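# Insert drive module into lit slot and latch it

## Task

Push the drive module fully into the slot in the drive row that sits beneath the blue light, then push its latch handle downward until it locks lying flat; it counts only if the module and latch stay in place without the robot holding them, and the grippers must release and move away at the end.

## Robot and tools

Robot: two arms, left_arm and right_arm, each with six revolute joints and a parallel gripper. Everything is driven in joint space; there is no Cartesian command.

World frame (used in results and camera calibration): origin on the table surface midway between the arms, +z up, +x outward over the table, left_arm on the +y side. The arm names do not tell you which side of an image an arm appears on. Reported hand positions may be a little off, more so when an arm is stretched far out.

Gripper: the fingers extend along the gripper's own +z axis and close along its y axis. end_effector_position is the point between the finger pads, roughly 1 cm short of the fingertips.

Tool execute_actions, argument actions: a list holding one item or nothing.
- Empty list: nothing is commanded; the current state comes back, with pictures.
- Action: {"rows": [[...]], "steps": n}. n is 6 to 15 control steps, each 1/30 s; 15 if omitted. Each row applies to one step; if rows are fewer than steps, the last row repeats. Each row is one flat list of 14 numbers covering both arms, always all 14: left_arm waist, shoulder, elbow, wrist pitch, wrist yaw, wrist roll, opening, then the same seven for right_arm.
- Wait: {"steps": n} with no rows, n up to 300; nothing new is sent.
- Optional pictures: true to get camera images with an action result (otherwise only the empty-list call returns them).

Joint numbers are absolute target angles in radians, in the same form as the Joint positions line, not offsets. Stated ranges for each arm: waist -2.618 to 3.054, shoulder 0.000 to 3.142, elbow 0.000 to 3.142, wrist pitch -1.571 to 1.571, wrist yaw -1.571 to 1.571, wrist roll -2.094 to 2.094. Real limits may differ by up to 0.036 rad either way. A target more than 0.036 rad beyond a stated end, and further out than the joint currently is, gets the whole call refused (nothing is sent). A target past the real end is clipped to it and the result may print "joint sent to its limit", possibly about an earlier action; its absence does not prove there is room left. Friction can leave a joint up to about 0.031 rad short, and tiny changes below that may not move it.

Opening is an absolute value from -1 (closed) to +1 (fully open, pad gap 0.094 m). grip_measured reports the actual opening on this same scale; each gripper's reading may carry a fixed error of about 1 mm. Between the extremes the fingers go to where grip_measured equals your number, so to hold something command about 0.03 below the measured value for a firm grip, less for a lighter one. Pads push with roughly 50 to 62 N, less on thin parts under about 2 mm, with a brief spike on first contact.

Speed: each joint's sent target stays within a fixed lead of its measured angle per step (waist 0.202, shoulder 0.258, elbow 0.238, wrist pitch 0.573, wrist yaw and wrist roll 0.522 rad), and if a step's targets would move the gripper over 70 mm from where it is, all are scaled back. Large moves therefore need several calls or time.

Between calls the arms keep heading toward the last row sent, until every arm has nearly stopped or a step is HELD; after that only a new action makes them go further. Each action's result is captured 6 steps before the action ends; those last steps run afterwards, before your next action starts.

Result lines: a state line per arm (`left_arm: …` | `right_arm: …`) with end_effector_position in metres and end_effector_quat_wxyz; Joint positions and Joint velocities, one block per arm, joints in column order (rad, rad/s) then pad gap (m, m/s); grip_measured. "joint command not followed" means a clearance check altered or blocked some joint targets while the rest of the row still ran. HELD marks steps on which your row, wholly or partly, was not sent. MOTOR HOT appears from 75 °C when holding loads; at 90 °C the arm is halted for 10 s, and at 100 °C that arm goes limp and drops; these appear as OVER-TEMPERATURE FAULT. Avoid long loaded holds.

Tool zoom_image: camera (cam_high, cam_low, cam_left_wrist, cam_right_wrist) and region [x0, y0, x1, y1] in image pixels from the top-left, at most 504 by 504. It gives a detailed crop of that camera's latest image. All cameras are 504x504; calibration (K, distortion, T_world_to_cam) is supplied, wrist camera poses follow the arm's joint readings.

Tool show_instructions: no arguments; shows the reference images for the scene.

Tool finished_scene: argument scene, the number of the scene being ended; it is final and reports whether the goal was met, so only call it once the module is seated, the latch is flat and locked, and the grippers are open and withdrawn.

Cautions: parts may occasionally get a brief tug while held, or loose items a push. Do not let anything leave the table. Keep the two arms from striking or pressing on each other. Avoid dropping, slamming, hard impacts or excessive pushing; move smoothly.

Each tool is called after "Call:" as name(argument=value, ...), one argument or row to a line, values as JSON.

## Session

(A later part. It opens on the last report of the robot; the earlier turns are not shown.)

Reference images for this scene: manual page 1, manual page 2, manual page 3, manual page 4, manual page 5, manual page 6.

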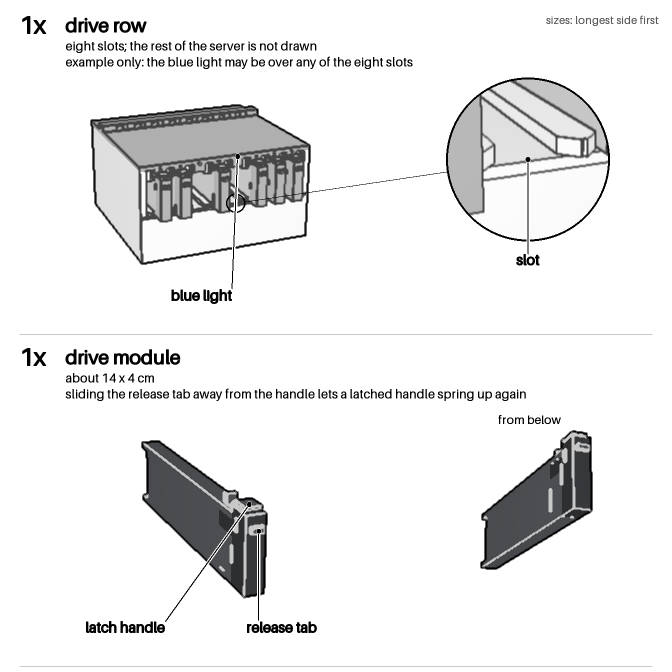

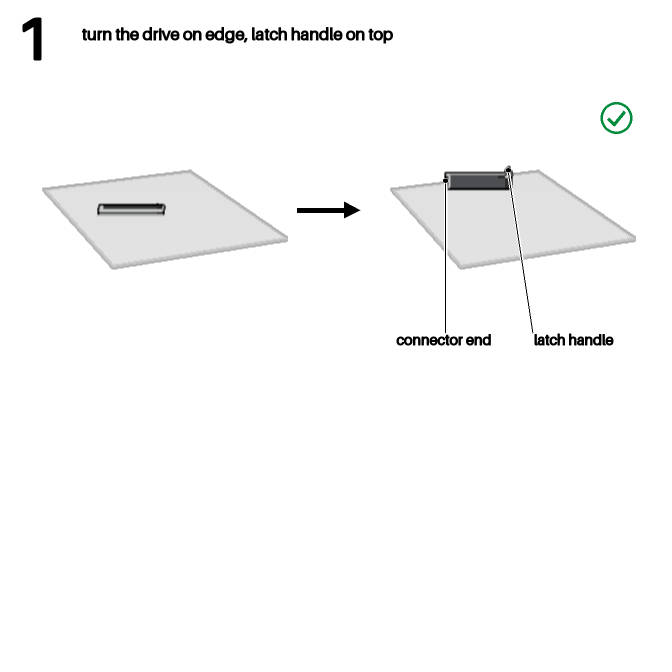

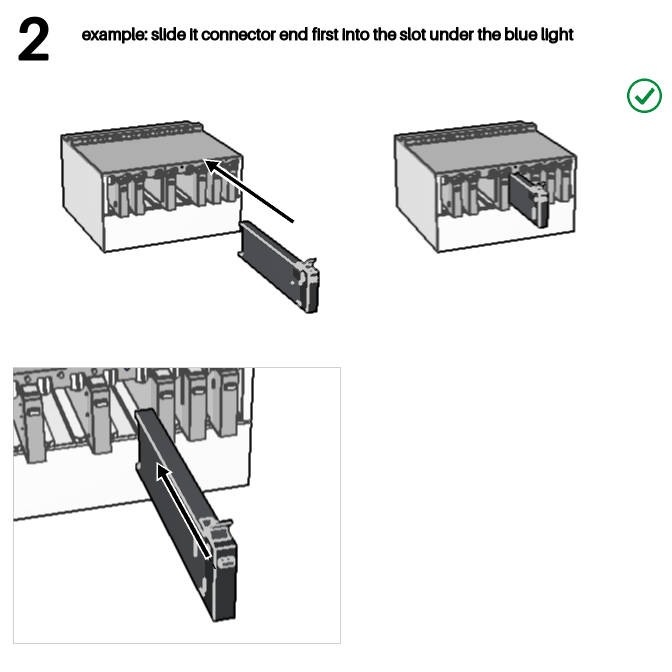

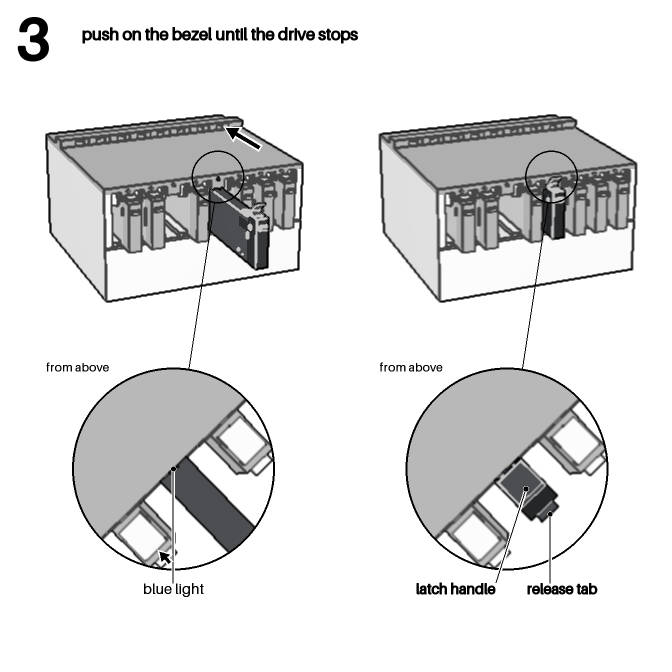

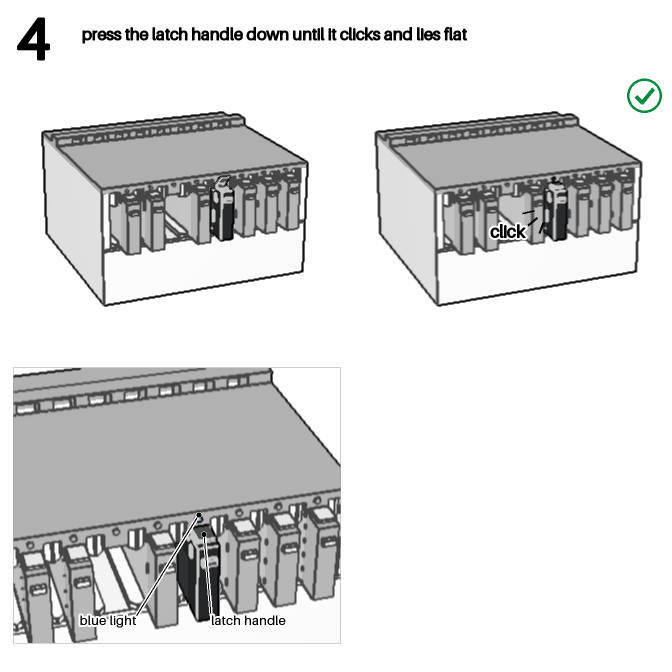

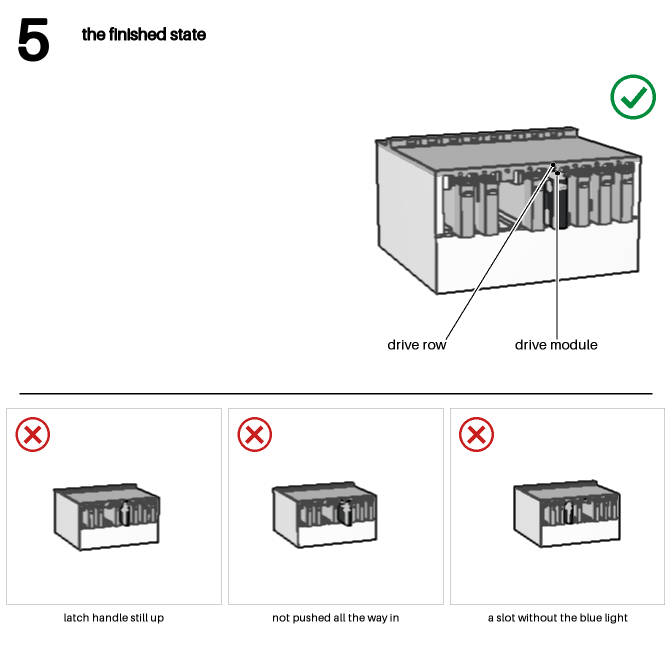

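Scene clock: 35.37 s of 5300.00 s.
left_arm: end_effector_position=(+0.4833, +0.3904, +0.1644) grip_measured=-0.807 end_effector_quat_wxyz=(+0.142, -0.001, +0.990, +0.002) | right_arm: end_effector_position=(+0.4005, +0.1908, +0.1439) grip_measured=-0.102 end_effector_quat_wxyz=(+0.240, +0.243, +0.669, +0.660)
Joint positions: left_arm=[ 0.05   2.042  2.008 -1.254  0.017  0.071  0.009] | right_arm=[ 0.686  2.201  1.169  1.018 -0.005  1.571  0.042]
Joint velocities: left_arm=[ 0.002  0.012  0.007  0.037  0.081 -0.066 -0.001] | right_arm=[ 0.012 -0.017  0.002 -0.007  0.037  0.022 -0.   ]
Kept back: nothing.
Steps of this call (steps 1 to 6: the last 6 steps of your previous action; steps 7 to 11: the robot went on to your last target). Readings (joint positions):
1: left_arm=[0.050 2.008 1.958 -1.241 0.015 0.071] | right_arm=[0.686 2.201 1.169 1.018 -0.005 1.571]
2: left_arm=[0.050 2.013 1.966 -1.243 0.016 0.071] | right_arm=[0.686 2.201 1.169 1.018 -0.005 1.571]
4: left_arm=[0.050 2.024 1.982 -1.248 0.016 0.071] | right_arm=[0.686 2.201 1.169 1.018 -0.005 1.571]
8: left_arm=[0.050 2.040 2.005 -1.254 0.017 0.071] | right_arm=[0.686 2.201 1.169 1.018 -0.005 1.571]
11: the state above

Call:
execute_actions(
  actions=[
    {"rows":[[0.038,2.064,2.045,-1.265,0.02,0.062,-0.845,0.68,2.195,1.19,1.02,0,1.58,-0.1],[0.038,2.0725,2.058,-1.27,0.02,0.062,-0.845,0.68,2.195,1.19,1.02,0,1.58,-0.1],[0.038,2.081,2.071,-1.275,0.02,0.062,-0.845,0.68,2.195,1.19,1.02,0,1.58,-0.1],[0.038,2.0895,2.084,-1.28,0.02,0.062,-0.845,0.68,2.195,1.19,1.02,0,1.58,-0.1],[0.038,2.098,2.097,-1.285,0.02,0.062,-0.845,0.68,2.195,1.19,1.02,0,1.58,-0.1],[0.038,2.1065,2.11,-1.29,0.02,0.062,-0.845,0.68,2.195,1.19,1.02,0,1.58,-0.1],[0.038,2.115,2.123,-1.295,0.02,0.062,-0.845,0.68,2.195,1.19,1.02,0,1.58,-0.1],[0.038,2.1235,2.136,-1.30,0.02,0.062,-0.845,0.68,2.195,1.19,1.02,0,1.58,-0.1],[0.038,2.132,2.149,-1.305,0.02,0.062,-0.845,0.68,2.195,1.19,1.02,0,1.58,-0.1],[0.038,2.1405,2.162,-1.31,0.02,0.062,-0.845,0.68,2.195,1.19,1.02,0,1.58,-0.1],[0.038,2.149,2.175,-1.315,0.02,0.062,-0.845,0.68,2.195,1.19,1.02,0,1.58,-0.1],[0.038,2.1575,2.188,-1.32,0.02,0.062,-0.845,0.68,2.195,1.19,1.02,0,1.58,-0.1],[0.038,2.166,2.201,-1.325,0.02,0.062,-0.845,0.68,2.195,1.19,1.02,0,1.58,-0.1],[0.038,2.172,2.214,-1.33,0.02,0.062,-0.845,0.68,2.195,1.19,1.02,0,1.58,-0.1],[0.038,2.174,2.224,-1.333,0.02,0.062,-0.845,0.68,2.195,1.19,1.02,0,1.58,-0.1]],"steps":15},
  ],
)

Call:
execute_actions(
  actions=[
    {"steps":11},
  ],
  pictures=true,
)

Scene clock: 36.27 s of 5300.00 s.
left_arm: end_effector_position=(+0.4970, +0.3904, +0.1643) grip_measured=-0.807 end_effector_quat_wxyz=(+0.143, -0.001, +0.990, +0.002) | right_arm: end_effector_position=(+0.4005, +0.1908, +0.1439) grip_measured=-0.102 end_effector_quat_wxyz=(+0.240, +0.243, +0.669, +0.660)
Joint positions: left_arm=[ 0.047  2.105  2.102 -1.281  0.017  0.07   0.009] | right_arm=[ 0.686  2.201  1.169  1.018 -0.005  1.571  0.042]
Joint velocities: left_arm=[-0.002  0.266  0.379 -0.139  0.022 -0.022 -0.001] | right_arm=[ 0.012 -0.012  0.012 -0.007 -0.051  0.007 -0.   ]
Steps of this call (steps 1 to 18: the robot went on to your last target; steps 19 to 27: the first 9 steps of this action). Readings (joint positions):
19: left_arm=[0.050 2.043 2.010 -1.255 0.017 0.071] | right_arm=[0.686 2.201 1.169 1.018 -0.005 1.571]
20: left_arm=[0.050 2.047 2.017 -1.259 0.017 0.071] | right_arm=[0.686 2.201 1.169 1.018 -0.005 1.571]
22: left_arm=[0.049 2.062 2.038 -1.265 0.017 0.070] | right_arm=[0.686 2.201 1.169 1.018 -0.005 1.571]
26: left_arm=[0.047 2.096 2.089 -1.278 0.017 0.070] | right_arm=[0.686 2.201 1.169 1.018 -0.005 1.571]
27: the state above

Scene clock: 36.63 s of 5300.00 s.
left_arm: end_effector_position=(+0.5070, +0.3910, +0.1647) grip_measured=-0.807 end_effector_quat_wxyz=(+0.142, -0.001, +0.990, +0.001) | right_arm: end_effector_position=(+0.4005, +0.1908, +0.1439) grip_measured=-0.102 end_effector_quat_wxyz=(+0.240, +0.243, +0.669, +0.660)
Joint positions: left_arm=[ 0.047  2.163  2.196 -1.32   0.018  0.069  0.009] | right_arm=[ 0.686  2.201  1.169  1.018 -0.005  1.571  0.042]
Joint velocities: left_arm=[-0.002 -0.002  0.017 -0.007 -0.022 -0.022 -0.001] | right_arm=[-0.022 -0.002  0.007  0.037 -0.037 -0.037 -0.001]
Kept back: nothing.
Steps of this call (steps 1 to 6: the last 6 steps of your previous action; steps 7 to 11: the robot went on to your last target). Readings (joint positions):
1: left_arm=[0.047 2.114 2.115 -1.285 0.017 0.069] | right_arm=[0.686 2.201 1.169 1.018 -0.005 1.571]
2: left_arm=[0.047 2.122 2.128 -1.290 0.017 0.069] | right_arm=[0.686 2.201 1.169 1.018 -0.005 1.571]
4: left_arm=[0.047 2.138 2.155 -1.300 0.017 0.069] | right_arm=[0.686 2.201 1.169 1.018 -0.005 1.571]
8: left_arm=[0.047 2.161 2.192 -1.316 0.018 0.069] | right_arm=[0.686 2.201 1.169 1.018 -0.005 1.571]
11: the state above
camera_calibration (this result's frames):
cam_left_wrist: T_world_to_cam=[[0.0304115, -0.999349, -0.0194034, 0.379553], [-0.990068, -0.0327835, 0.13671, 0.53164], [-0.137257, 0.0150531, -0.990421, 0.344728], [0, 0, 0, 1]] pos_world=[0.562134, 0.391546, 0.276109]
cam_right_wrist: T_world_to_cam=[[-0.181871, 0.119015, -0.976094, 0.197782], [-0.982953, 0.00521751, 0.183785, 0.399427], [0.0269658, 0.992879, 0.116037, -0.117661], [0, 0, 0, 1]] pos_world=[0.431761, 0.0912001, 0.133299]

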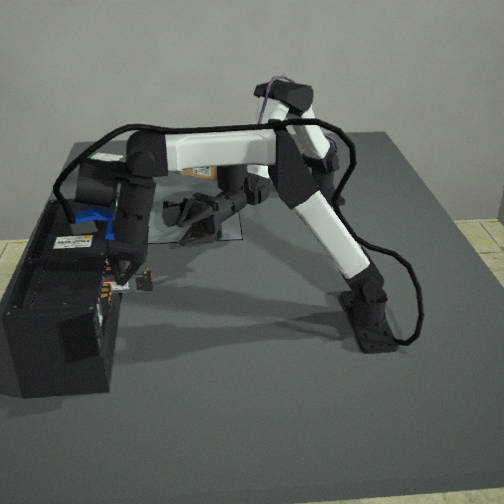

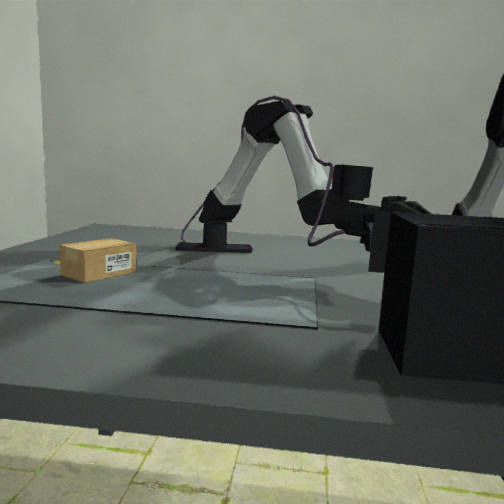

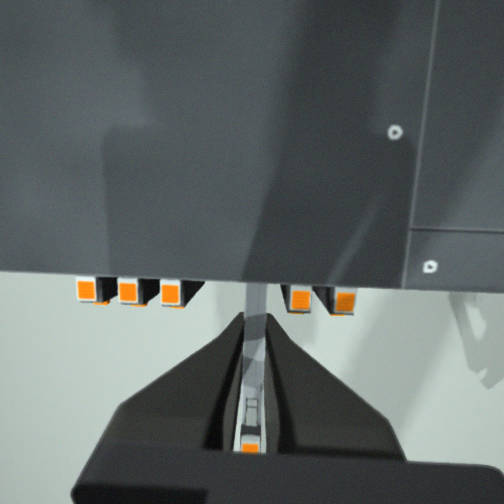

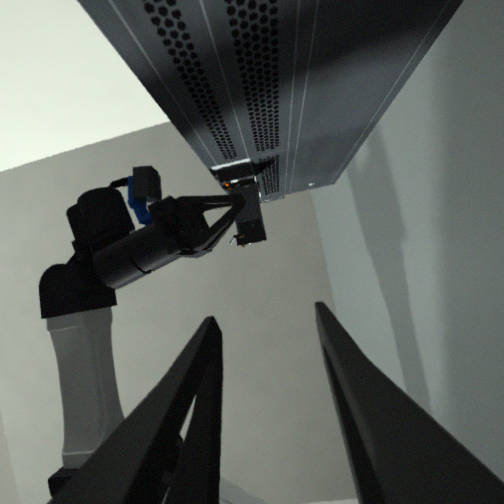

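Call:
execute_actions(
  actions=[
    {"rows":[[0.047,2.163,2.2,-1.32,0.018,0.069,-0.7,0.68,2.195,1.19,1.02,0,1.58,-0.1],[0.047,2.163,2.2,-1.32,0.018,0.069,-0.45,0.68,2.195,1.19,1.02,0,1.58,-0.1],[0.047,2.13,2.17,-1.3,0.018,0.069,-0.45,0.68,2.195,1.19,1.02,0,1.58,-0.1],[0.05,2.10,2.13,-1.28,0.018,0.069,-0.45,0.68,2.195,1.19,1.02,0,1.58,-0.1],[0.053,2.06,2.08,-1.26,0.018,0.069,-0.45,0.68,2.195,1.19,1.02,0,1.58,-0.1],[0.056,2.02,2.02,-1.24,0.018,0.069,-0.45,0.68,2.195,1.19,1.02,0,1.58,-0.1],[0.058,1.98,1.96,-1.23,0.018,0.069,-0.45,0.68,2.195,1.19,1.02,0,1.58,-0.1],[0.06,1.94,1.90,-1.22,0.018,0.069,-0.45,0.68,2.195,1.19,1.02,0,1.58,-0.1],[0.06,1.90,1.84,-1.21,0.018,0.069,-0.45,0.68,2.195,1.19,1.02,0,1.58,-0.1],[0.06,1.86,1.78,-1.2,0.018,0.069,-0.45,0.68,2.195,1.19,1.02,0,1.58,-0.1],[0.06,1.82,1.73,-1.19,0.018,0.069,-0.45,0.68,2.195,1.19,1.02,0,1.58,-0.1],[0.06,1.78,1.68,-1.17,0.018,0.069,-0.45,0.68,2.195,1.19,1.02,0,1.58,-0.1],[0.06,1.74,1.62,-1.12,0.018,0.069,-0.45,0.68,2.195,1.19,1.02,0,1.58,-0.1],[0.06,1.70,1.56,-1.05,0.018,0.069,-0.45,0.68,2.195,1.19,1.02,0,1.58,-0.1],[0.06,1.66,1.5,-0.97,0.018,0.069,-0.45,0.68,2.195,1.19,1.02,0,1.58,-0.1]],"steps":15},
  ],
)

Call:
execute_actions(
  actions=[
    {"rows":[[0.06,1.62,1.44,-0.89,-0.01,0.0,-0.45,0.68,2.195,1.19,1.02,0,1.58,-0.1],[0.06,1.59,1.38,-0.81,-0.01,0,-0.45,0.68,2.195,1.19,1.02,0,1.58,-0.1],[0.06,1.56,1.32,-0.73,-0.01,0,-0.45,0.68,2.195,1.19,1.02,0,1.58,-0.1],[0.06,1.53,1.26,-0.65,-0.01,0,-0.45,0.68,2.195,1.19,1.02,0,1.58,-0.1],[0.06,1.50,1.2,-0.57,-0.01,0,-0.45,0.68,2.195,1.19,1.02,0,1.58,-0.1],[0.06,1.47,1.14,-0.49,-0.01,0,-0.45,0.68,2.195,1.19,1.02,0,1.58,-0.1],[0.06,1.44,1.08,-0.41,-0.01,0,-0.45,0.68,2.195,1.19,1.02,0,1.58,-0.1],[0.06,1.41,1.02,-0.33,-0.01,0,-0.45,0.68,2.195,1.19,1.02,0,1.58,-0.1],[0.06,1.39,0.96,-0.25,-0.01,0,-0.45,0.68,2.195,1.19,1.02,0,1.58,-0.1],[0.06,1.37,0.9,-0.17,-0.01,0,-0.45,0.68,2.195,1.19,1.02,0,1.58,-0.1],[0.06,1.35,0.84,-0.09,-0.01,0,-0.45,0.68,2.195,1.19,1.02,0,1.58,-0.1],[0.06,1.33,0.78,-0.01,-0.01,0,-0.45,0.68,2.195,1.19,1.02,0,1.58,-0.1],[0.06,1.315,0.72,0.07,-0.01,0,-0.7,0.68,2.195,1.19,1.02,0,1.58,-0.1],[0.06,1.30,0.67,0.14,-0.01,0,-0.9,0.68,2.195,1.19,1.02,0,1.58,-0.1],[0.06,1.295,0.645,0.17,-0.01,0,-1,0.68,2.195,1.19,1.02,0,1.58,-0.1]],"steps":15},
  ],
)

Call:
execute_actions(
  actions=[
    {"steps":22},
  ],
  pictures=true,
)

Scene clock: 37.93 s of 5300.00 s.
left_arm: end_effector_position=(+0.4698, +0.3882, +0.1624) grip_measured=-0.452 end_effector_quat_wxyz=(+0.131, -0.001, +0.991, +0.000) | right_arm: end_effector_position=(+0.4005, +0.1908, +0.1439) grip_measured=-0.102 end_effector_quat_wxyz=(+0.240, +0.243, +0.669, +0.660)
Joint positions: left_arm=[ 0.047  2.002  1.948 -1.255  0.018  0.069  0.026] | right_arm=[ 0.686  2.201  1.169  1.018 -0.005  1.571  0.042]
Joint velocities: left_arm=[ 0.002 -1.223 -1.683  0.286 -0.037 -0.066  0.   ] | right_arm=[ 0.007 -0.012 -0.002  0.066  0.037 -0.007 -0.   ]
Steps of this call (steps 1 to 30: the robot went on to your last target; steps 31 to 39: the first 9 steps of this action). Readings (joint positions):
31: left_arm=[0.047 2.163 2.197 -1.320 0.018 0.069] | right_arm=[0.686 2.201 1.169 1.018 -0.005 1.571]
32: left_arm=[0.047 2.163 2.197 -1.320 0.018 0.069] | right_arm=[0.686 2.201 1.169 1.018 -0.005 1.571]
34: left_arm=[0.047 2.157 2.185 -1.311 0.018 0.069] | right_arm=[0.686 2.201 1.169 1.018 -0.005 1.571]
38: left_arm=[0.047 2.043 2.005 -1.263 0.018 0.069] | right_arm=[0.686 2.201 1.169 1.018 -0.005 1.571]
39: the state above

Scene clock: 38.43 s of 5300.00 s.
left_arm: end_effector_position=(+0.4076, +0.3868, +0.1397) grip_measured=-0.452 end_effector_quat_wxyz=(+0.300, -0.028, +0.953, +0.011) | right_arm: end_effector_position=(+0.4005, +0.1908, +0.1439) grip_measured=-0.102 end_effector_quat_wxyz=(+0.240, +0.243, +0.669, +0.660)
Joint positions: left_arm=[ 0.051  1.452  1.075 -0.582  0.006  0.016  0.026] | right_arm=[ 0.686  2.201  1.169  1.018 -0.005  1.571  0.042]
Joint velocities: left_arm=[-0.002 -0.745 -1.756  2.176 -0.066 -0.154  0.001] | right_arm=[ 0.002  0.002 -0.012  0.125  0.007  0.051 -0.   ]
Steps of this call (steps 1 to 6: the last 6 steps of your previous action; steps 7 to 15: the first 9 steps of this action). Readings (joint positions):
7: left_arm=[0.051 1.701 1.555 -1.112 0.016 0.060] | right_arm=[0.686 2.201 1.169 1.018 -0.005 1.571]
8: left_arm=[0.051 1.661 1.497 -1.060 0.014 0.049] | right_arm=[0.686 2.201 1.169 1.018 -0.005 1.571]
10: left_arm=[0.051 1.591 1.379 -0.939 0.010 0.034] | right_arm=[0.686 2.201 1.169 1.018 -0.005 1.571]
14: left_arm=[0.051 1.478 1.136 -0.657 0.006 0.018] | right_arm=[0.686 2.201 1.169 1.018 -0.005 1.571]
15: the state above

Scene clock: 39.17 s of 5300.00 s.
left_arm: end_effector_position=(+0.4238, +0.3885, +0.1417) grip_measured=-0.979 end_effector_quat_wxyz=(+0.499, -0.030, +0.866, +0.019) | right_arm: end_effector_position=(+0.4005, +0.1908, +0.1439) grip_measured=-0.102 end_effector_quat_wxyz=(+0.240, +0.243, +0.669, +0.660)
Joint positions: left_arm=[0.051 1.316 0.65  0.142 0.004 0.007 0.001] | right_arm=[ 0.686  2.201  1.169  1.018 -0.005  1.571  0.042]
Joint velocities: left_arm=[-0.002  0.002 -0.002  0.007 -0.022 -0.037 -0.   ] | right_arm=[-0.007 -0.012 -0.012 -0.051 -0.081 -0.051  0.   ]
Kept back: nothing.
Steps of this call (steps 1 to 6: the last 6 steps of your previous action; steps 7 to 22: the robot went on to your last target). Readings (joint positions):
1: left_arm=[0.051 1.427 1.014 -0.507 0.005 0.014] | right_arm=[0.686 2.201 1.169 1.018 -0.005 1.571]
2: left_arm=[0.051 1.405 0.955 -0.431 0.005 0.012] | right_arm=[0.686 2.201 1.169 1.018 -0.005 1.571]
4: left_arm=[0.051 1.364 0.836 -0.275 0.005 0.010] | right_arm=[0.686 2.201 1.169 1.018 -0.005 1.571]
8: left_arm=[0.051 1.324 0.665 -0.046 0.004 0.008] | right_arm=[0.686 2.201 1.169 1.018 -0.005 1.571]
22: the state above
camera_calibration (this result's frames):
cam_left_wrist: T_world_to_cam=[[0.102195, -0.994762, 0.00234171, 0.343795], [-0.807036, -0.0842852, -0.584457, 0.496904], [0.581592, 0.0578387, -0.811422, -0.0360769], [0, 0, 0, 1]] pos_world=[0.386867, 0.385962, 0.26034]
cam_right_wrist: T_world_to_cam=[[-0.181871, 0.119015, -0.976094, 0.197782], [-0.982953, 0.00521751, 0.183785, 0.399427], [0.0269658, 0.992879, 0.116037, -0.117661], [0, 0, 0, 1]] pos_world=[0.431761, 0.0912001, 0.133299]

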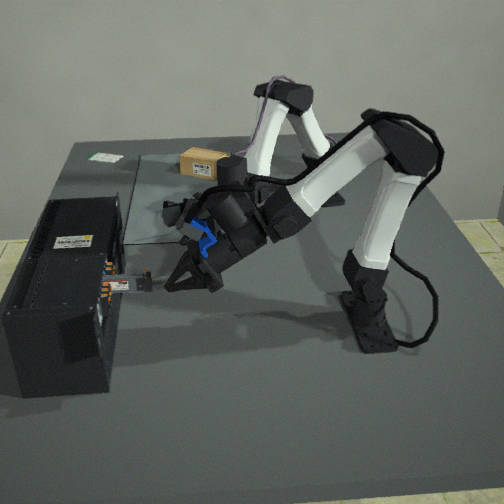

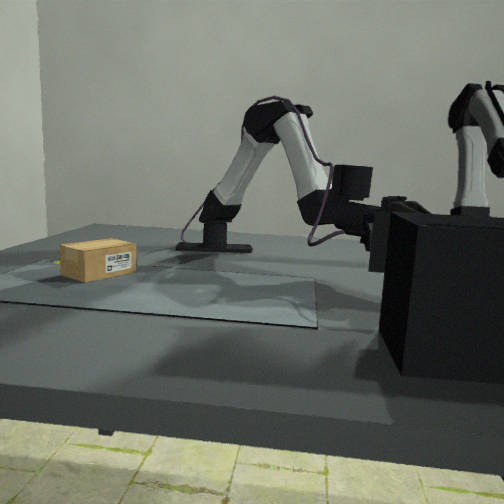

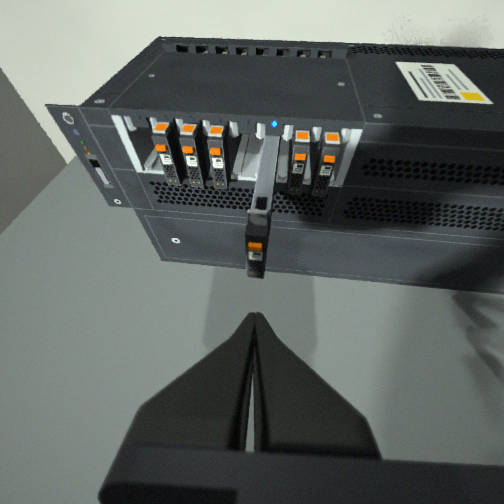

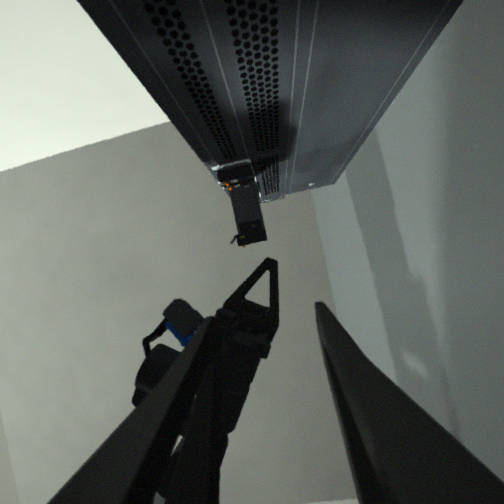

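Call:
execute_actions(
  actions=[
    {"rows":[[0.051,1.32,0.69,0.185,0,0,-1,0.68,2.195,1.19,1.02,0,1.58,-0.1],[0.051,1.33,0.70,0.185,0,0,-1,0.68,2.195,1.19,1.02,0,1.58,-0.1],[0.051,1.34,0.71,0.185,0,0,-1,0.68,2.195,1.19,1.02,0,1.58,-0.1],[0.051,1.35,0.72,0.185,0,0,-1,0.68,2.195,1.19,1.02,0,1.58,-0.1],[0.051,1.36,0.73,0.185,0,0,-1,0.68,2.195,1.19,1.02,0,1.58,-0.1],[0.051,1.37,0.733,0.185,0,0,-1,0.68,2.195,1.19,1.02,0,1.58,-0.1]],"steps":15},
  ],
)

Call:
execute_actions(
  actions=[],
)

Call:
zoom_image(
  camera="cam_right_wrist",
  region=[190, 150, 330, 320],
)

Scene clock: 39.93 s of 5300.00 s.
left_arm: end_effector_position=(+0.4415, +0.3898, +0.1619) grip_measured=-0.979 end_effector_quat_wxyz=(+0.522, -0.029, +0.852, +0.020) | right_arm: end_effector_position=(+0.4005, +0.1908, +0.1439) grip_measured=-0.102 end_effector_quat_wxyz=(+0.240, +0.243, +0.669, +0.660)
Joint positions: left_arm=[0.051 1.35  0.712 0.167 0.004 0.007 0.001] | right_arm=[ 0.686  2.201  1.169  1.018 -0.005  1.571  0.042]
Joint velocities: left_arm=[ 0.017  0.056 -0.002  0.037  0.037 -0.007  0.   ] | right_arm=[ 0.007  0.002  0.007 -0.051  0.051  0.081 -0.001]
Steps of this call (steps 1 to 14: the robot went on to your last target; steps 15 to 23: the first 9 steps of this action). Readings (joint positions):
15: left_arm=[0.051 1.316 0.651 0.148 0.004 0.007] | right_arm=[0.686 2.201 1.169 1.018 -0.005 1.571]
16: left_arm=[0.051 1.316 0.656 0.148 0.004 0.007] | right_arm=[0.686 2.201 1.169 1.018 -0.005 1.571]
18: left_arm=[0.051 1.321 0.674 0.150 0.004 0.007] | right_arm=[0.686 2.201 1.169 1.018 -0.005 1.571]
22: left_arm=[0.051 1.347 0.710 0.166 0.004 0.007] | right_arm=[0.686 2.201 1.169 1.018 -0.005 1.571]
23: the state above

Scene clock: 40.13 s of 5300.00 s.
left_arm: end_effector_position=(+0.4418, +0.3899, +0.1603) grip_measured=-0.979 end_effector_quat_wxyz=(+0.521, -0.029, +0.853, +0.020) | right_arm: end_effector_position=(+0.4005, +0.1908, +0.1439) grip_measured=-0.102 end_effector_quat_wxyz=(+0.240, +0.243, +0.669, +0.660)
Joint positions: left_arm=[0.051 1.354 0.712 0.168 0.004 0.007 0.001] | right_arm=[ 0.686  2.201  1.169  1.018 -0.005  1.571  0.042]
Joint velocities: left_arm=[-0.007  0.002  0.012 -0.051  0.037 -0.081 -0.   ] | right_arm=[-0.002 -0.002 -0.002 -0.051 -0.081 -0.007 -0.001]
Kept back: nothing.
Steps of this call (steps 1 to 6: the last 6 steps of your previous action). Readings (joint positions):
1: left_arm=[0.051 1.351 0.712 0.168 0.004 0.007] | right_arm=[0.686 2.201 1.169 1.018 -0.005 1.571]
2: left_arm=[0.051 1.353 0.712 0.168 0.004 0.007] | right_arm=[0.686 2.201 1.169 1.018 -0.005 1.571]
4: left_arm=[0.051 1.354 0.712 0.168 0.004 0.007] | right_arm=[0.686 2.201 1.169 1.018 -0.005 1.571]
6: the state above
camera_calibration (this result's frames):
cam_left_wrist: T_world_to_cam=[[0.102221, -0.994754, 0.00392197, 0.343033], [-0.776889, -0.0822941, -0.624237, 0.514719], [0.621285, 0.060763, -0.781225, -0.0550578], [0, 0, 0, 1]] pos_world=[0.399021, 0.386938, 0.276949]
cam_right_wrist: T_world_to_cam=[[-0.181871, 0.119015, -0.976094, 0.197782], [-0.982953, 0.00521751, 0.183785, 0.399427], [0.0269658, 0.992879, 0.116037, -0.117661], [0, 0, 0, 1]] pos_world=[0.431761, 0.0912001, 0.133299]

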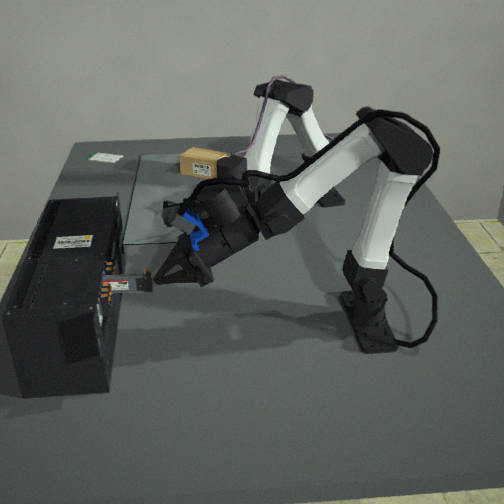

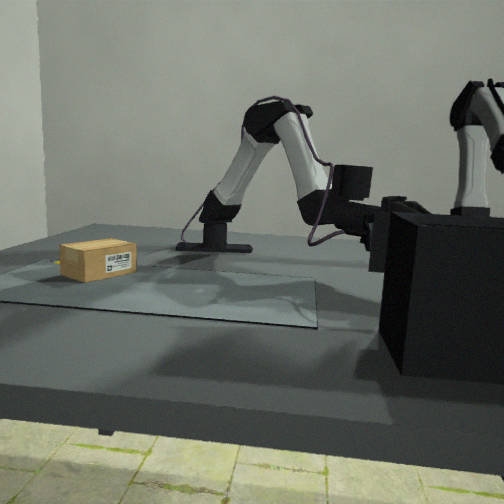

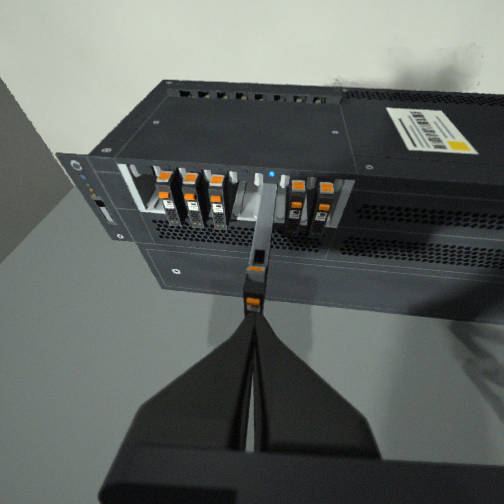

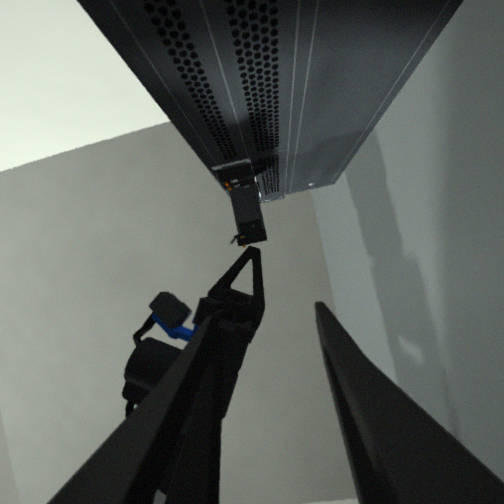

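Region (190, 150, 330, 320) of cam_right_wrist's 504x504 image, scaled by 2.965, with more detail than that image has; it fills the left 415 columns of this view, and the rest is white.

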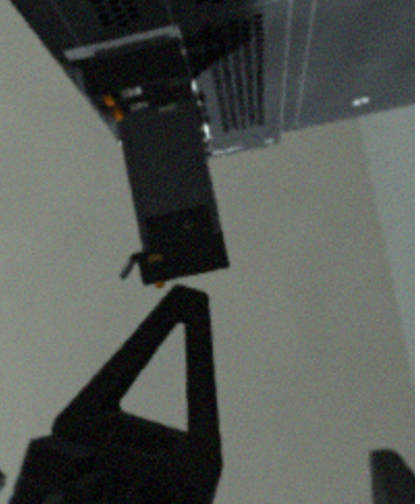

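Call:
execute_actions(
  actions=[
    {"rows":[[0.045,1.385,0.72,0.175,0,0,-1,0.68,2.195,1.19,1.02,0,1.58,-0.1],[0.045,1.393,0.72,0.175,0,0,-1,0.68,2.195,1.19,1.02,0,1.58,-0.1],[0.045,1.40,0.725,0.175,0,0,-1,0.68,2.195,1.19,1.02,0,1.58,-0.1],[0.045,1.41,0.74,0.175,0,0,-1,0.68,2.195,1.19,1.02,0,1.58,-0.1],[0.044,1.422,0.75,0.178,0,0,-1,0.68,2.195,1.19,1.02,0,1.58,-0.1],[0.043,1.434,0.76,0.181,0,0,-1,0.68,2.195,1.19,1.02,0,1.58,-0.1],[0.042,1.447,0.771,0.184,0,0,-1,0.68,2.195,1.19,1.02,0,1.58,-0.1],[0.041,1.46,0.782,0.187,0,0,-1,0.68,2.195,1.19,1.02,0,1.58,-0.1],[0.04,1.473,0.794,0.19,0,0,-1,0.68,2.195,1.19,1.02,0,1.58,-0.1],[0.039,1.486,0.806,0.193,0,0,-1,0.68,2.195,1.19,1.02,0,1.58,-0.1],[0.038,1.499,0.818,0.196,0,0,-1,0.68,2.195,1.19,1.02,0,1.58,-0.1],[0.037,1.512,0.83,0.199,0,0,-1,0.68,2.195,1.19,1.02,0,1.58,-0.1],[0.036,1.525,0.842,0.2,0,0,-1,0.68,2.195,1.19,1.02,0,1.58,-0.1],[0.036,1.536,0.855,0.2,0,0,-1,0.68,2.195,1.19,1.02,0,1.58,-0.1],[0.036,1.542,0.867,0.2,0,0,-1,0.68,2.195,1.19,1.02,0,1.58,-0.1]],"steps":15},
  ],
)

Call:
execute_actions(
  actions=[
    {"steps":10},
  ],
)

Scene clock: 40.93 s of 5300.00 s.
left_arm: end_effector_position=(+0.4521, +0.3907, +0.1420) grip_measured=-0.979 end_effector_quat_wxyz=(+0.499, -0.030, +0.866, +0.019) | right_arm: end_effector_position=(+0.4005, +0.1908, +0.1439) grip_measured=-0.102 end_effector_quat_wxyz=(+0.240, +0.243, +0.669, +0.660)
Joint positions: left_arm=[0.051 1.436 0.744 0.167 0.004 0.007 0.001] | right_arm=[ 0.686  2.201  1.169  1.018 -0.005  1.571  0.042]
Joint velocities: left_arm=[ 0.022  0.359  0.315 -0.037  0.051 -0.022 -0.001] | right_arm=[ 0.002 -0.012  0.012 -0.007  0.022 -0.037 -0.   ]
Steps of this call (steps 1 to 15: the robot went on to your last target; steps 16 to 24: the first 9 steps of this action). Readings (joint positions):
16: left_arm=[0.051 1.355 0.712 0.168 0.004 0.007] | right_arm=[0.686 2.201 1.169 1.018 -0.005 1.571]
17: left_arm=[0.051 1.359 0.712 0.168 0.004 0.007] | right_arm=[0.686 2.201 1.169 1.018 -0.005 1.571]
19: left_arm=[0.051 1.374 0.712 0.168 0.004 0.007] | right_arm=[0.686 2.201 1.169 1.018 -0.005 1.571]
23: left_arm=[0.051 1.423 0.734 0.167 0.004 0.007] | right_arm=[0.686 2.201 1.169 1.018 -0.005 1.571]
24: the state above

Scene clock: 41.27 s of 5300.00 s.
left_arm: end_effector_position=(+0.4784, +0.3905, +0.1481) grip_measured=-0.979 end_effector_quat_wxyz=(+0.505, -0.027, +0.863, +0.018) | right_arm: end_effector_position=(+0.4005, +0.1908, +0.1439) grip_measured=-0.102 end_effector_quat_wxyz=(+0.240, +0.243, +0.669, +0.660)
Joint positions: left_arm=[0.046 1.528 0.841 0.175 0.004 0.007 0.001] | right_arm=[ 0.686  2.201  1.169  1.018 -0.005  1.571  0.042]
Joint velocities: left_arm=[-0.017  0.007  0.022 -0.022  0.022 -0.007 -0.   ] | right_arm=[-0.002 -0.002 -0.002 -0.007 -0.037 -0.051 -0.001]
Kept back: nothing.
Steps of this call (steps 1 to 6: the last 6 steps of your previous action; steps 7 to 10: the robot went on to your last target). Readings (joint positions):
1: left_arm=[0.050 1.448 0.755 0.167 0.004 0.007] | right_arm=[0.686 2.201 1.169 1.018 -0.005 1.571]
2: left_arm=[0.049 1.461 0.767 0.167 0.004 0.007] | right_arm=[0.686 2.201 1.169 1.018 -0.005 1.571]
4: left_arm=[0.047 1.488 0.794 0.168 0.004 0.007] | right_arm=[0.686 2.201 1.169 1.018 -0.005 1.571]
8: left_arm=[0.046 1.526 0.837 0.174 0.004 0.007] | right_arm=[0.686 2.201 1.169 1.018 -0.005 1.571]
10: the state above

Call:
execute_actions(
  actions=[
    {"rows":[[0.035,1.545,0.885,0.21,0,0,-1,0.68,2.195,1.19,1.02,0,1.58,-0.1],[0.035,1.556,0.897,0.21,0,0,-1,0.68,2.195,1.19,1.02,0,1.58,-0.1],[0.034,1.567,0.908,0.21,0,0,-1,0.68,2.195,1.19,1.02,0,1.58,-0.1],[0.034,1.578,0.919,0.21,0,0,-1,0.68,2.195,1.19,1.02,0,1.58,-0.1],[0.033,1.589,0.93,0.21,0,0,-1,0.68,2.195,1.19,1.02,0,1.58,-0.1],[0.033,1.60,0.941,0.21,0,0,-1,0.68,2.195,1.19,1.02,0,1.58,-0.1],[0.032,1.611,0.952,0.21,0,0,-1,0.68,2.195,1.19,1.02,0,1.58,-0.1],[0.032,1.622,0.963,0.21,0,0,-1,0.68,2.195,1.19,1.02,0,1.58,-0.1],[0.031,1.633,0.974,0.21,0,0,-1,0.68,2.195,1.19,1.02,0,1.58,-0.1],[0.031,1.644,0.986,0.21,0,0,-1,0.68,2.195,1.19,1.02,0,1.58,-0.1],[0.03,1.655,0.998,0.215,0,0,-1,0.68,2.195,1.19,1.02,0,1.58,-0.1],[0.03,1.664,1.008,0.22,0,0,-1,0.68,2.195,1.19,1.02,0,1.58,-0.1],[0.03,1.672,1.016,0.22,0,0,-1,0.68,2.195,1.19,1.02,0,1.58,-0.1],[0.03,1.68,1.022,0.22,0,0,-1,0.68,2.195,1.19,1.02,0,1.58,-0.1],[0.03,1.686,1.026,0.22,0,0,-1,0.68,2.195,1.19,1.02,0,1.58,-0.1]],"steps":15},
  ],
)

Call:
execute_actions(
  actions=[
    {"steps":11},
  ],
  pictures=true,
)

Scene clock: 42.03 s of 5300.00 s.
left_arm: end_effector_position=(+0.5027, +0.3911, +0.1599) grip_measured=-0.979 end_effector_quat_wxyz=(+0.519, -0.026, +0.854, +0.018) | right_arm: end_effector_position=(+0.4005, +0.1908, +0.1439) grip_measured=-0.102 end_effector_quat_wxyz=(+0.240, +0.243, +0.669, +0.660)
Joint positions: left_arm=[0.043 1.597 0.932 0.185 0.004 0.007 0.001] | right_arm=[ 0.686  2.201  1.169  1.018 -0.005  1.571  0.042]
Joint velocities: left_arm=[-0.007  0.339  0.31   0.037 -0.037  0.051 -0.001] | right_arm=[-0.007  0.012 -0.012  0.037  0.022 -0.081 -0.002]
Steps of this call (steps 1 to 14: the robot went on to your last target; steps 15 to 23: the first 9 steps of this action). Readings (joint positions):
15: left_arm=[0.046 1.528 0.844 0.176 0.004 0.007] | right_arm=[0.686 2.201 1.169 1.018 -0.005 1.571]
16: left_arm=[0.046 1.531 0.849 0.176 0.004 0.007] | right_arm=[0.686 2.201 1.169 1.018 -0.005 1.571]
18: left_arm=[0.046 1.544 0.872 0.177 0.004 0.007] | right_arm=[0.686 2.201 1.169 1.018 -0.005 1.571]
22: left_arm=[0.044 1.586 0.921 0.185 0.004 0.007] | right_arm=[0.686 2.201 1.169 1.018 -0.005 1.571]
23: the state above

Scene clock: 42.40 s of 5300.00 s.
left_arm: end_effector_position=(+0.5149, +0.3909, +0.1505) grip_measured=-0.979 end_effector_quat_wxyz=(+0.506, -0.025, +0.862, +0.017) | right_arm: end_effector_position=(+0.4005, +0.1908, +0.1439) grip_measured=-0.102 end_effector_quat_wxyz=(+0.240, +0.243, +0.669, +0.660)
Joint positions: left_arm=[0.041 1.66  0.985 0.167 0.004 0.007 0.001] | right_arm=[ 0.686  2.201  1.169  1.018 -0.005  1.571  0.042]
Joint velocities: left_arm=[ 0.002  0.022 -0.012 -0.022  0.066  0.007 -0.   ] | right_arm=[ 0.002 -0.007  0.002  0.007 -0.022 -0.095  0.   ]
Kept back: nothing.
Steps of this call (steps 1 to 6: the last 6 steps of your previous action; steps 7 to 11: the robot went on to your last target). Readings (joint positions):
1: left_arm=[0.042 1.609 0.943 0.186 0.004 0.007] | right_arm=[0.686 2.201 1.169 1.018 -0.005 1.571]
2: left_arm=[0.041 1.619 0.953 0.185 0.004 0.007] | right_arm=[0.686 2.201 1.169 1.018 -0.005 1.571]
4: left_arm=[0.041 1.632 0.965 0.179 0.004 0.007] | right_arm=[0.686 2.201 1.169 1.018 -0.005 1.571]
8: left_arm=[0.041 1.655 0.984 0.170 0.004 0.007] | right_arm=[0.686 2.201 1.169 1.018 -0.005 1.571]
11: the state above
camera_calibration (this result's frames):
cam_left_wrist: T_world_to_cam=[[0.0928478, -0.995676, 0.00307349, 0.341924], [-0.79833, -0.0762891, -0.597369, 0.570144], [0.59502, 0.0530107, -0.801961, -0.088493], [0, 0, 0, 1]] pos_world=[0.476071, 0.388632, 0.268567]
cam_right_wrist: T_world_to_cam=[[-0.181871, 0.119015, -0.976094, 0.197782], [-0.982953, 0.00521751, 0.183785, 0.399427], [0.0269658, 0.992879, 0.116037, -0.117661], [0, 0, 0, 1]] pos_world=[0.431761, 0.0912001, 0.133299]

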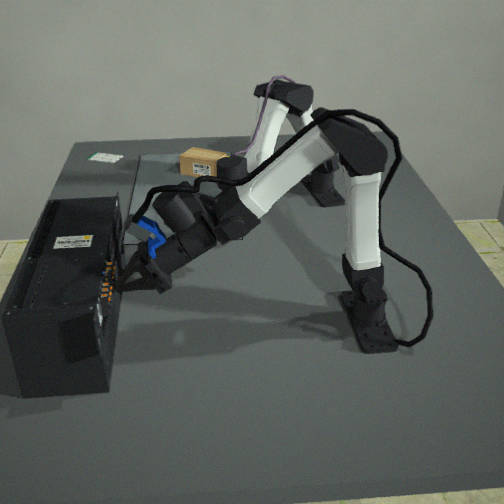

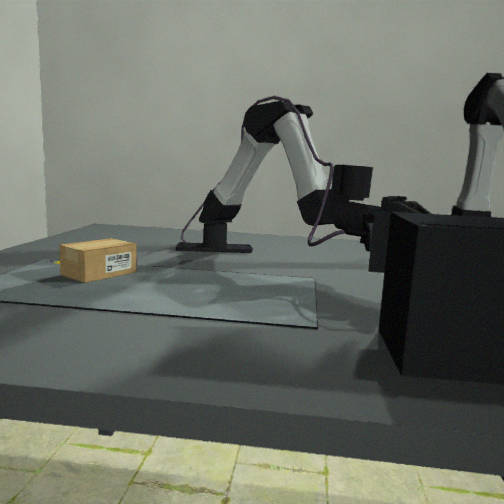

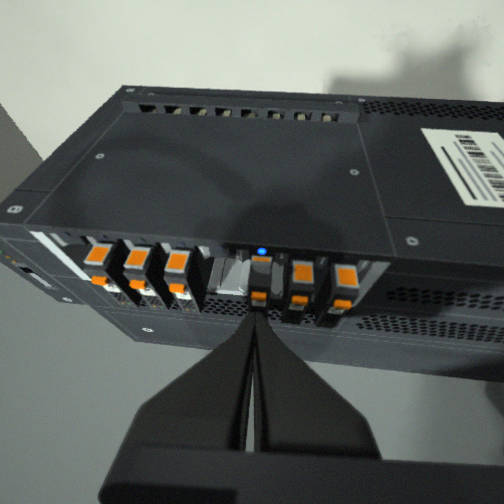

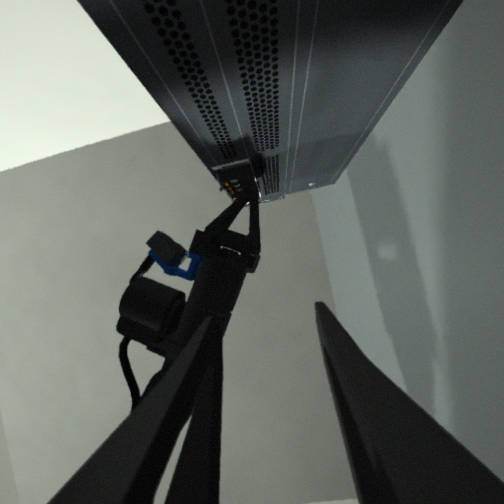

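Nearly flush; a bit more push.

Call:
execute_actions(
  actions=[
    {"rows":[[0.033,1.69,1.035,0.24,0,0,-1,0.68,2.195,1.19,1.02,0,1.58,-0.1],[0.033,1.695,1.045,0.26,0,0,-1,0.68,2.195,1.19,1.02,0,1.58,-0.1],[0.033,1.70,1.055,0.28,0,0,-1,0.68,2.195,1.19,1.02,0,1.58,-0.1]],"steps":14},
  ],
)

Scene clock: 42.83 s of 5300.00 s.
left_arm: end_effector_position=(+0.5156, +0.3909, +0.1510) grip_measured=-0.979 end_effector_quat_wxyz=(+0.503, -0.026, +0.864, +0.017) | right_arm: end_effector_position=(+0.4005, +0.1908, +0.1439) grip_measured=-0.102 end_effector_quat_wxyz=(+0.240, +0.243, +0.669, +0.660)
Joint positions: left_arm=[0.041 1.662 0.996 0.15  0.004 0.007 0.001] | right_arm=[ 0.686  2.201  1.169  1.018 -0.005  1.571  0.042]
Joint velocities: left_arm=[-0.017 -0.002 -0.017 -0.081 -0.037 -0.007  0.001] | right_arm=[ 0.007  0.007  0.002  0.051 -0.022 -0.037 -0.   ]
Steps of this call (steps 1 to 5: the robot went on to your last target; steps 6 to 13: the first 8 steps of this action). Readings (joint positions):
6: left_arm=[0.041 1.660 0.987 0.165 0.004 0.007] | right_arm=[0.686 2.201 1.169 1.018 -0.005 1.571]
7: left_arm=[0.041 1.661 0.988 0.163 0.004 0.007] | right_arm=[0.686 2.201 1.169 1.018 -0.005 1.571]
9: left_arm=[0.041 1.662 0.993 0.156 0.004 0.007] | right_arm=[0.686 2.201 1.169 1.018 -0.005 1.571]
13: the state above

Call:
execute_actions(
  actions=[
    {"rows":[[0.041,1.63,0.97,0.15,0,0,-1,0.68,2.195,1.19,1.02,0,1.58,-0.1],[0.041,1.59,0.93,0.15,0,0,-1,0.68,2.195,1.19,1.02,0,1.58,-0.1],[0.041,1.54,0.89,0.1,0,0,-1,0.68,2.195,1.19,1.02,0,1.58,-0.1],[0.041,1.49,0.87,0.0,0,0,-1,0.68,2.195,1.19,1.02,0,1.58,-0.1],[0.041,1.46,0.88,-0.1,0,0,-1,0.68,2.195,1.19,1.02,0,1.58,-0.1],[0.041,1.45,0.92,-0.2,0,0,-1,0.68,2.195,1.19,1.02,0,1.58,-0.1],[0.041,1.45,0.98,-0.3,0,0,-1,0.68,2.195,1.19,1.02,0,1.58,-0.1],[0.041,1.46,1.05,-0.4,0,0,-1,0.68,2.195,1.19,1.02,0,1.58,-0.1],[0.041,1.48,1.12,-0.5,0,0,-1,0.68,2.195,1.19,1.02,0,1.58,-0.1],[0.041,1.5,1.19,-0.6,0,0,-1,0.68,2.195,1.19,1.02,0,1.58,-0.1],[0.041,1.52,1.26,-0.7,0,0,-1,0.68,2.195,1.19,1.02,0,1.58,-0.1],[0.041,1.55,1.33,-0.8,0,0,-1,0.68,2.195,1.19,1.02,0,1.58,-0.1],[0.041,1.58,1.4,-0.9,0,0,-1,0.68,2.195,1.19,1.02,0,1.58,-0.1],[0.041,1.61,1.47,-1.0,0,0,-1,0.68,2.195,1.19,1.02,0,1.58,-0.1],[0.041,1.64,1.54,-1.05,0,0,-1,0.68,2.195,1.19,1.02,0,1.58,-0.1]],"steps":15},
  ],
)

Call:
execute_actions(
  actions=[
    {"rows":[[0.041,1.67,1.61,-1.1,0,0,-1,0.68,2.195,1.19,1.02,0,1.58,-0.1],[0.041,1.70,1.68,-1.13,0,0,-1,0.68,2.195,1.19,1.02,0,1.58,-0.1],[0.041,1.73,1.75,-1.13,0,0,-1,0.68,2.195,1.19,1.02,0,1.58,-0.1],[0.041,1.76,1.81,-1.13,0,0,-1,0.68,2.195,1.19,1.02,0,1.58,-0.1],[0.041,1.79,1.87,-1.13,0,0,-1,0.68,2.195,1.19,1.02,0,1.58,-0.1],[0.041,1.82,1.92,-1.13,0,0,-1,0.68,2.195,1.19,1.02,0,1.58,-0.1],[0.041,1.85,1.97,-1.13,0,0,-1,0.68,2.195,1.19,1.02,0,1.58,-0.1],[0.041,1.88,2.01,-1.13,0,0,-1,0.68,2.195,1.19,1.02,0,1.58,-0.1],[0.041,1.91,2.05,-1.13,0,0,-1,0.68,2.195,1.19,1.02,0,1.58,-0.1],[0.041,1.94,2.08,-1.13,0,0,-1,0.68,2.195,1.19,1.02,0,1.58,-0.1],[0.041,1.965,2.105,-1.13,0,0,-1,0.68,2.195,1.19,1.02,0,1.58,-0.1],[0.041,1.985,2.122,-1.13,0,0,-1,0.68,2.195,1.19,1.02,0,1.58,-0.1],[0.041,2.005,2.122,-1.13,0,0,-1,0.68,2.195,1.19,1.02,0,1.58,-0.1],[0.041,2.02,2.122,-1.13,0,0,-1,0.68,2.195,1.19,1.02,0,1.58,-0.1],[0.041,2.03,2.122,-1.13,0,0,-1,0.68,2.195,1.19,1.02,0,1.58,-0.1]],"steps":15},
  ],
)

Call:
execute_actions(
  actions=[
    {"steps":16},
  ],
  pictures=true,
)

Call:
zoom_image(
  camera="cam_right_wrist",
  region=[170, 140, 270, 240],
)

Call:
zoom_image(
  camera="cam_high",
  region=[70, 230, 150, 310],
)

Scene clock: 44.37 s of 5300.00 s.
left_arm: end_effector_position=(+0.4579, +0.3870, +0.1564) grip_measured=-0.979 end_effector_quat_wxyz=(+0.425, -0.027, +0.905, +0.014) | right_arm: end_effector_position=(+0.4005, +0.1908, +0.1439) grip_measured=-0.102 end_effector_quat_wxyz=(+0.240, +0.243, +0.669, +0.660)
Joint positions: left_arm=[ 0.041  1.481  0.988 -0.198  0.004  0.007  0.001] | right_arm=[ 0.686  2.201  1.169  1.018 -0.005  1.571  0.042]
Joint velocities: left_arm=[-0.017 -0.007  1.541 -2.308  0.037  0.022 -0.   ] | right_arm=[ 0.002 -0.012 -0.002  0.022  0.095 -0.022  0.   ]
Steps of this call (steps 1 to 6: the last 6 steps of your previous action; steps 7 to 15: the robot went on to your last target; steps 16 to 37: nothing new was sent; steps 38 to 46: the first 9 steps of this action). Readings (joint positions):
38: left_arm=[0.041 1.659 0.993 0.143 0.004 0.007] | right_arm=[0.686 2.201 1.169 1.018 -0.005 1.571]
39: left_arm=[0.041 1.651 0.983 0.145 0.004 0.007] | right_arm=[0.686 2.201 1.169 1.018 -0.005 1.571]
41: left_arm=[0.041 1.598 0.933 0.123 0.004 0.007] | right_arm=[0.686 2.201 1.169 1.018 -0.005 1.571]
45: left_arm=[0.041 1.483 0.940 -0.119 0.004 0.007] | right_arm=[0.686 2.201 1.169 1.018 -0.005 1.571]
46: the state above

Scene clock: 44.87 s of 5300.00 s.
left_arm: end_effector_position=(+0.5002, +0.3899, +0.2588) grip_measured=-0.979 end_effector_quat_wxyz=(+0.312, -0.029, +0.950, +0.010) | right_arm: end_effector_position=(+0.4005, +0.1908, +0.1439) grip_measured=-0.102 end_effector_quat_wxyz=(+0.240, +0.243, +0.669, +0.660)
Joint positions: left_arm=[ 0.041  1.841  1.961 -1.056  0.004  0.007  0.001] | right_arm=[ 0.686  2.201  1.169  1.018 -0.005  1.571  0.042]
Joint velocities: left_arm=[-0.012  0.808  1.311 -0.344  0.022 -0.081  0.   ] | right_arm=[ 0.007 -0.007 -0.002 -0.095  0.007  0.022 -0.   ]
Steps of this call (steps 1 to 6: the last 6 steps of your previous action; steps 7 to 15: the first 9 steps of this action). Readings (joint positions):
7: left_arm=[0.041 1.594 1.483 -0.765 0.004 0.007] | right_arm=[0.686 2.201 1.169 1.018 -0.005 1.571]
8: left_arm=[0.041 1.623 1.552 -0.834 0.004 0.007] | right_arm=[0.686 2.201 1.169 1.018 -0.005 1.571]
10: left_arm=[0.041 1.688 1.685 -0.940 0.004 0.007] | right_arm=[0.686 2.201 1.169 1.018 -0.005 1.571]
14: left_arm=[0.041 1.813 1.914 -1.043 0.004 0.007] | right_arm=[0.686 2.201 1.169 1.018 -0.005 1.571]
15: the state above

Scene clock: 45.40 s of 5300.00 s.
left_arm: end_effector_position=(+0.5285, +0.3918, +0.2106) grip_measured=-0.979 end_effector_quat_wxyz=(+0.255, -0.029, +0.967, +0.008) | right_arm: end_effector_position=(+0.4005, +0.1908, +0.1439) grip_measured=-0.102 end_effector_quat_wxyz=(+0.240, +0.243, +0.669, +0.660)
Joint positions: left_arm=[ 0.041  2.038  2.101 -1.119  0.004  0.007  0.001] | right_arm=[ 0.686  2.201  1.169  1.018 -0.005  1.571  0.042]
Joint velocities: left_arm=[ 0.007 -0.002  0.007 -0.037  0.022 -0.11   0.   ] | right_arm=[-0.002  0.002  0.002  0.037  0.037  0.007  0.001]
Kept back: nothing.
Steps of this call (steps 1 to 6: the last 6 steps of your previous action; steps 7 to 16: the robot went on to your last target). Readings (joint positions):
1: left_arm=[0.041 1.869 2.002 -1.066 0.004 0.007] | right_arm=[0.686 2.201 1.169 1.018 -0.005 1.571]
2: left_arm=[0.041 1.896 2.038 -1.073 0.004 0.007] | right_arm=[0.686 2.201 1.169 1.018 -0.005 1.571]
4: left_arm=[0.041 1.944 2.086 -1.080 0.004 0.007] | right_arm=[0.686 2.201 1.169 1.018 -0.005 1.571]
8: left_arm=[0.041 2.013 2.101 -1.097 0.004 0.007] | right_arm=[0.686 2.201 1.169 1.018 -0.005 1.571]
16: the state above
camera_calibration (this result's frames):
cam_left_wrist: T_world_to_cam=[[0.0907921, -0.995815, -0.0104127, 0.345378], [-0.991657, -0.0894424, -0.0928213, 0.618085], [0.0915015, 0.0187532, -0.995628, 0.271845], [0, 0, 0, 1]] pos_world=[0.556697, 0.394118, 0.331624]
cam_right_wrist: T_world_to_cam=[[-0.181871, 0.119015, -0.976094, 0.197782], [-0.982953, 0.00521751, 0.183785, 0.399427], [0.0269658, 0.992879, 0.116037, -0.117661], [0, 0, 0, 1]] pos_world=[0.431761, 0.0912001, 0.133299]

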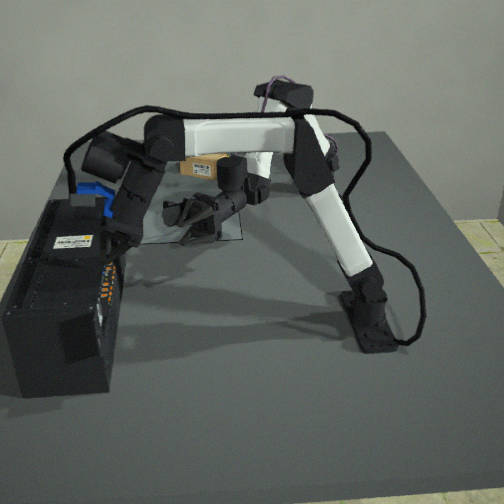

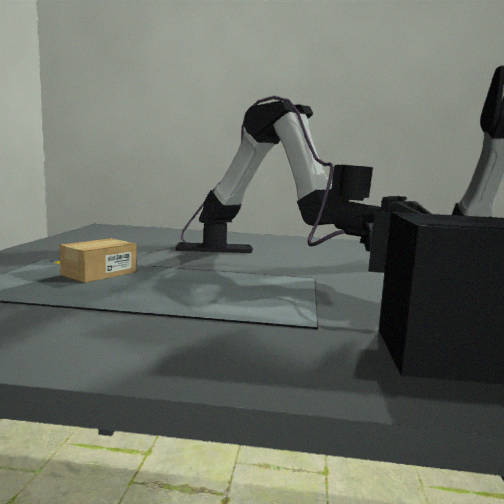

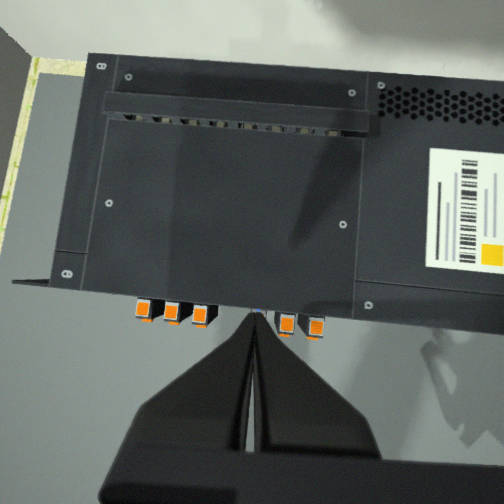

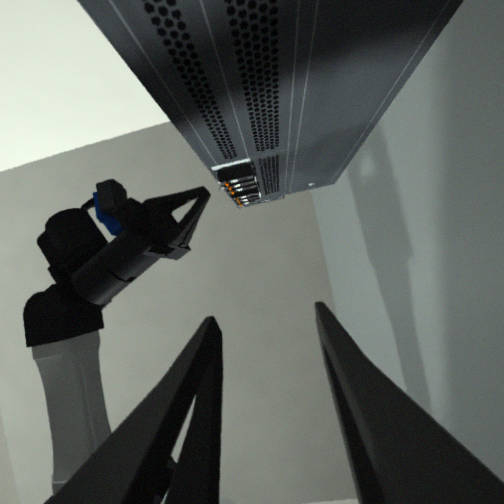

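Region (170, 140, 270, 240) of cam_right_wrist's 504x504 image, scaled by 5.040, with more detail than that image has.

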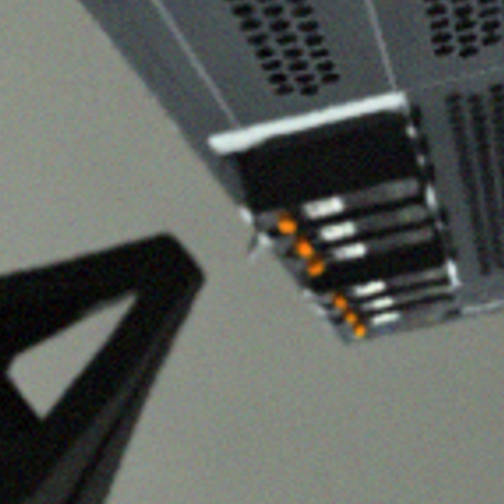

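Region (70, 230, 150, 310) of cam_high's 504x504 image, scaled by 6.300, with more detail than that image has.

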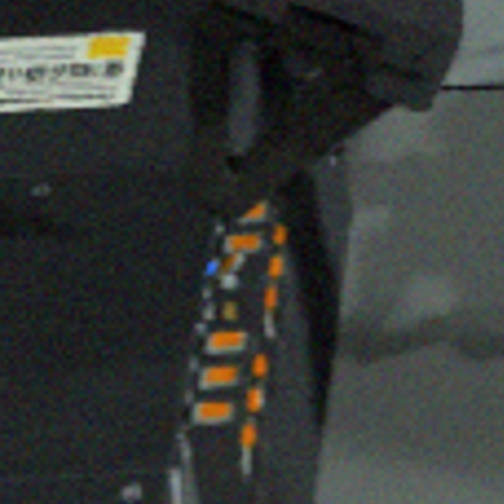

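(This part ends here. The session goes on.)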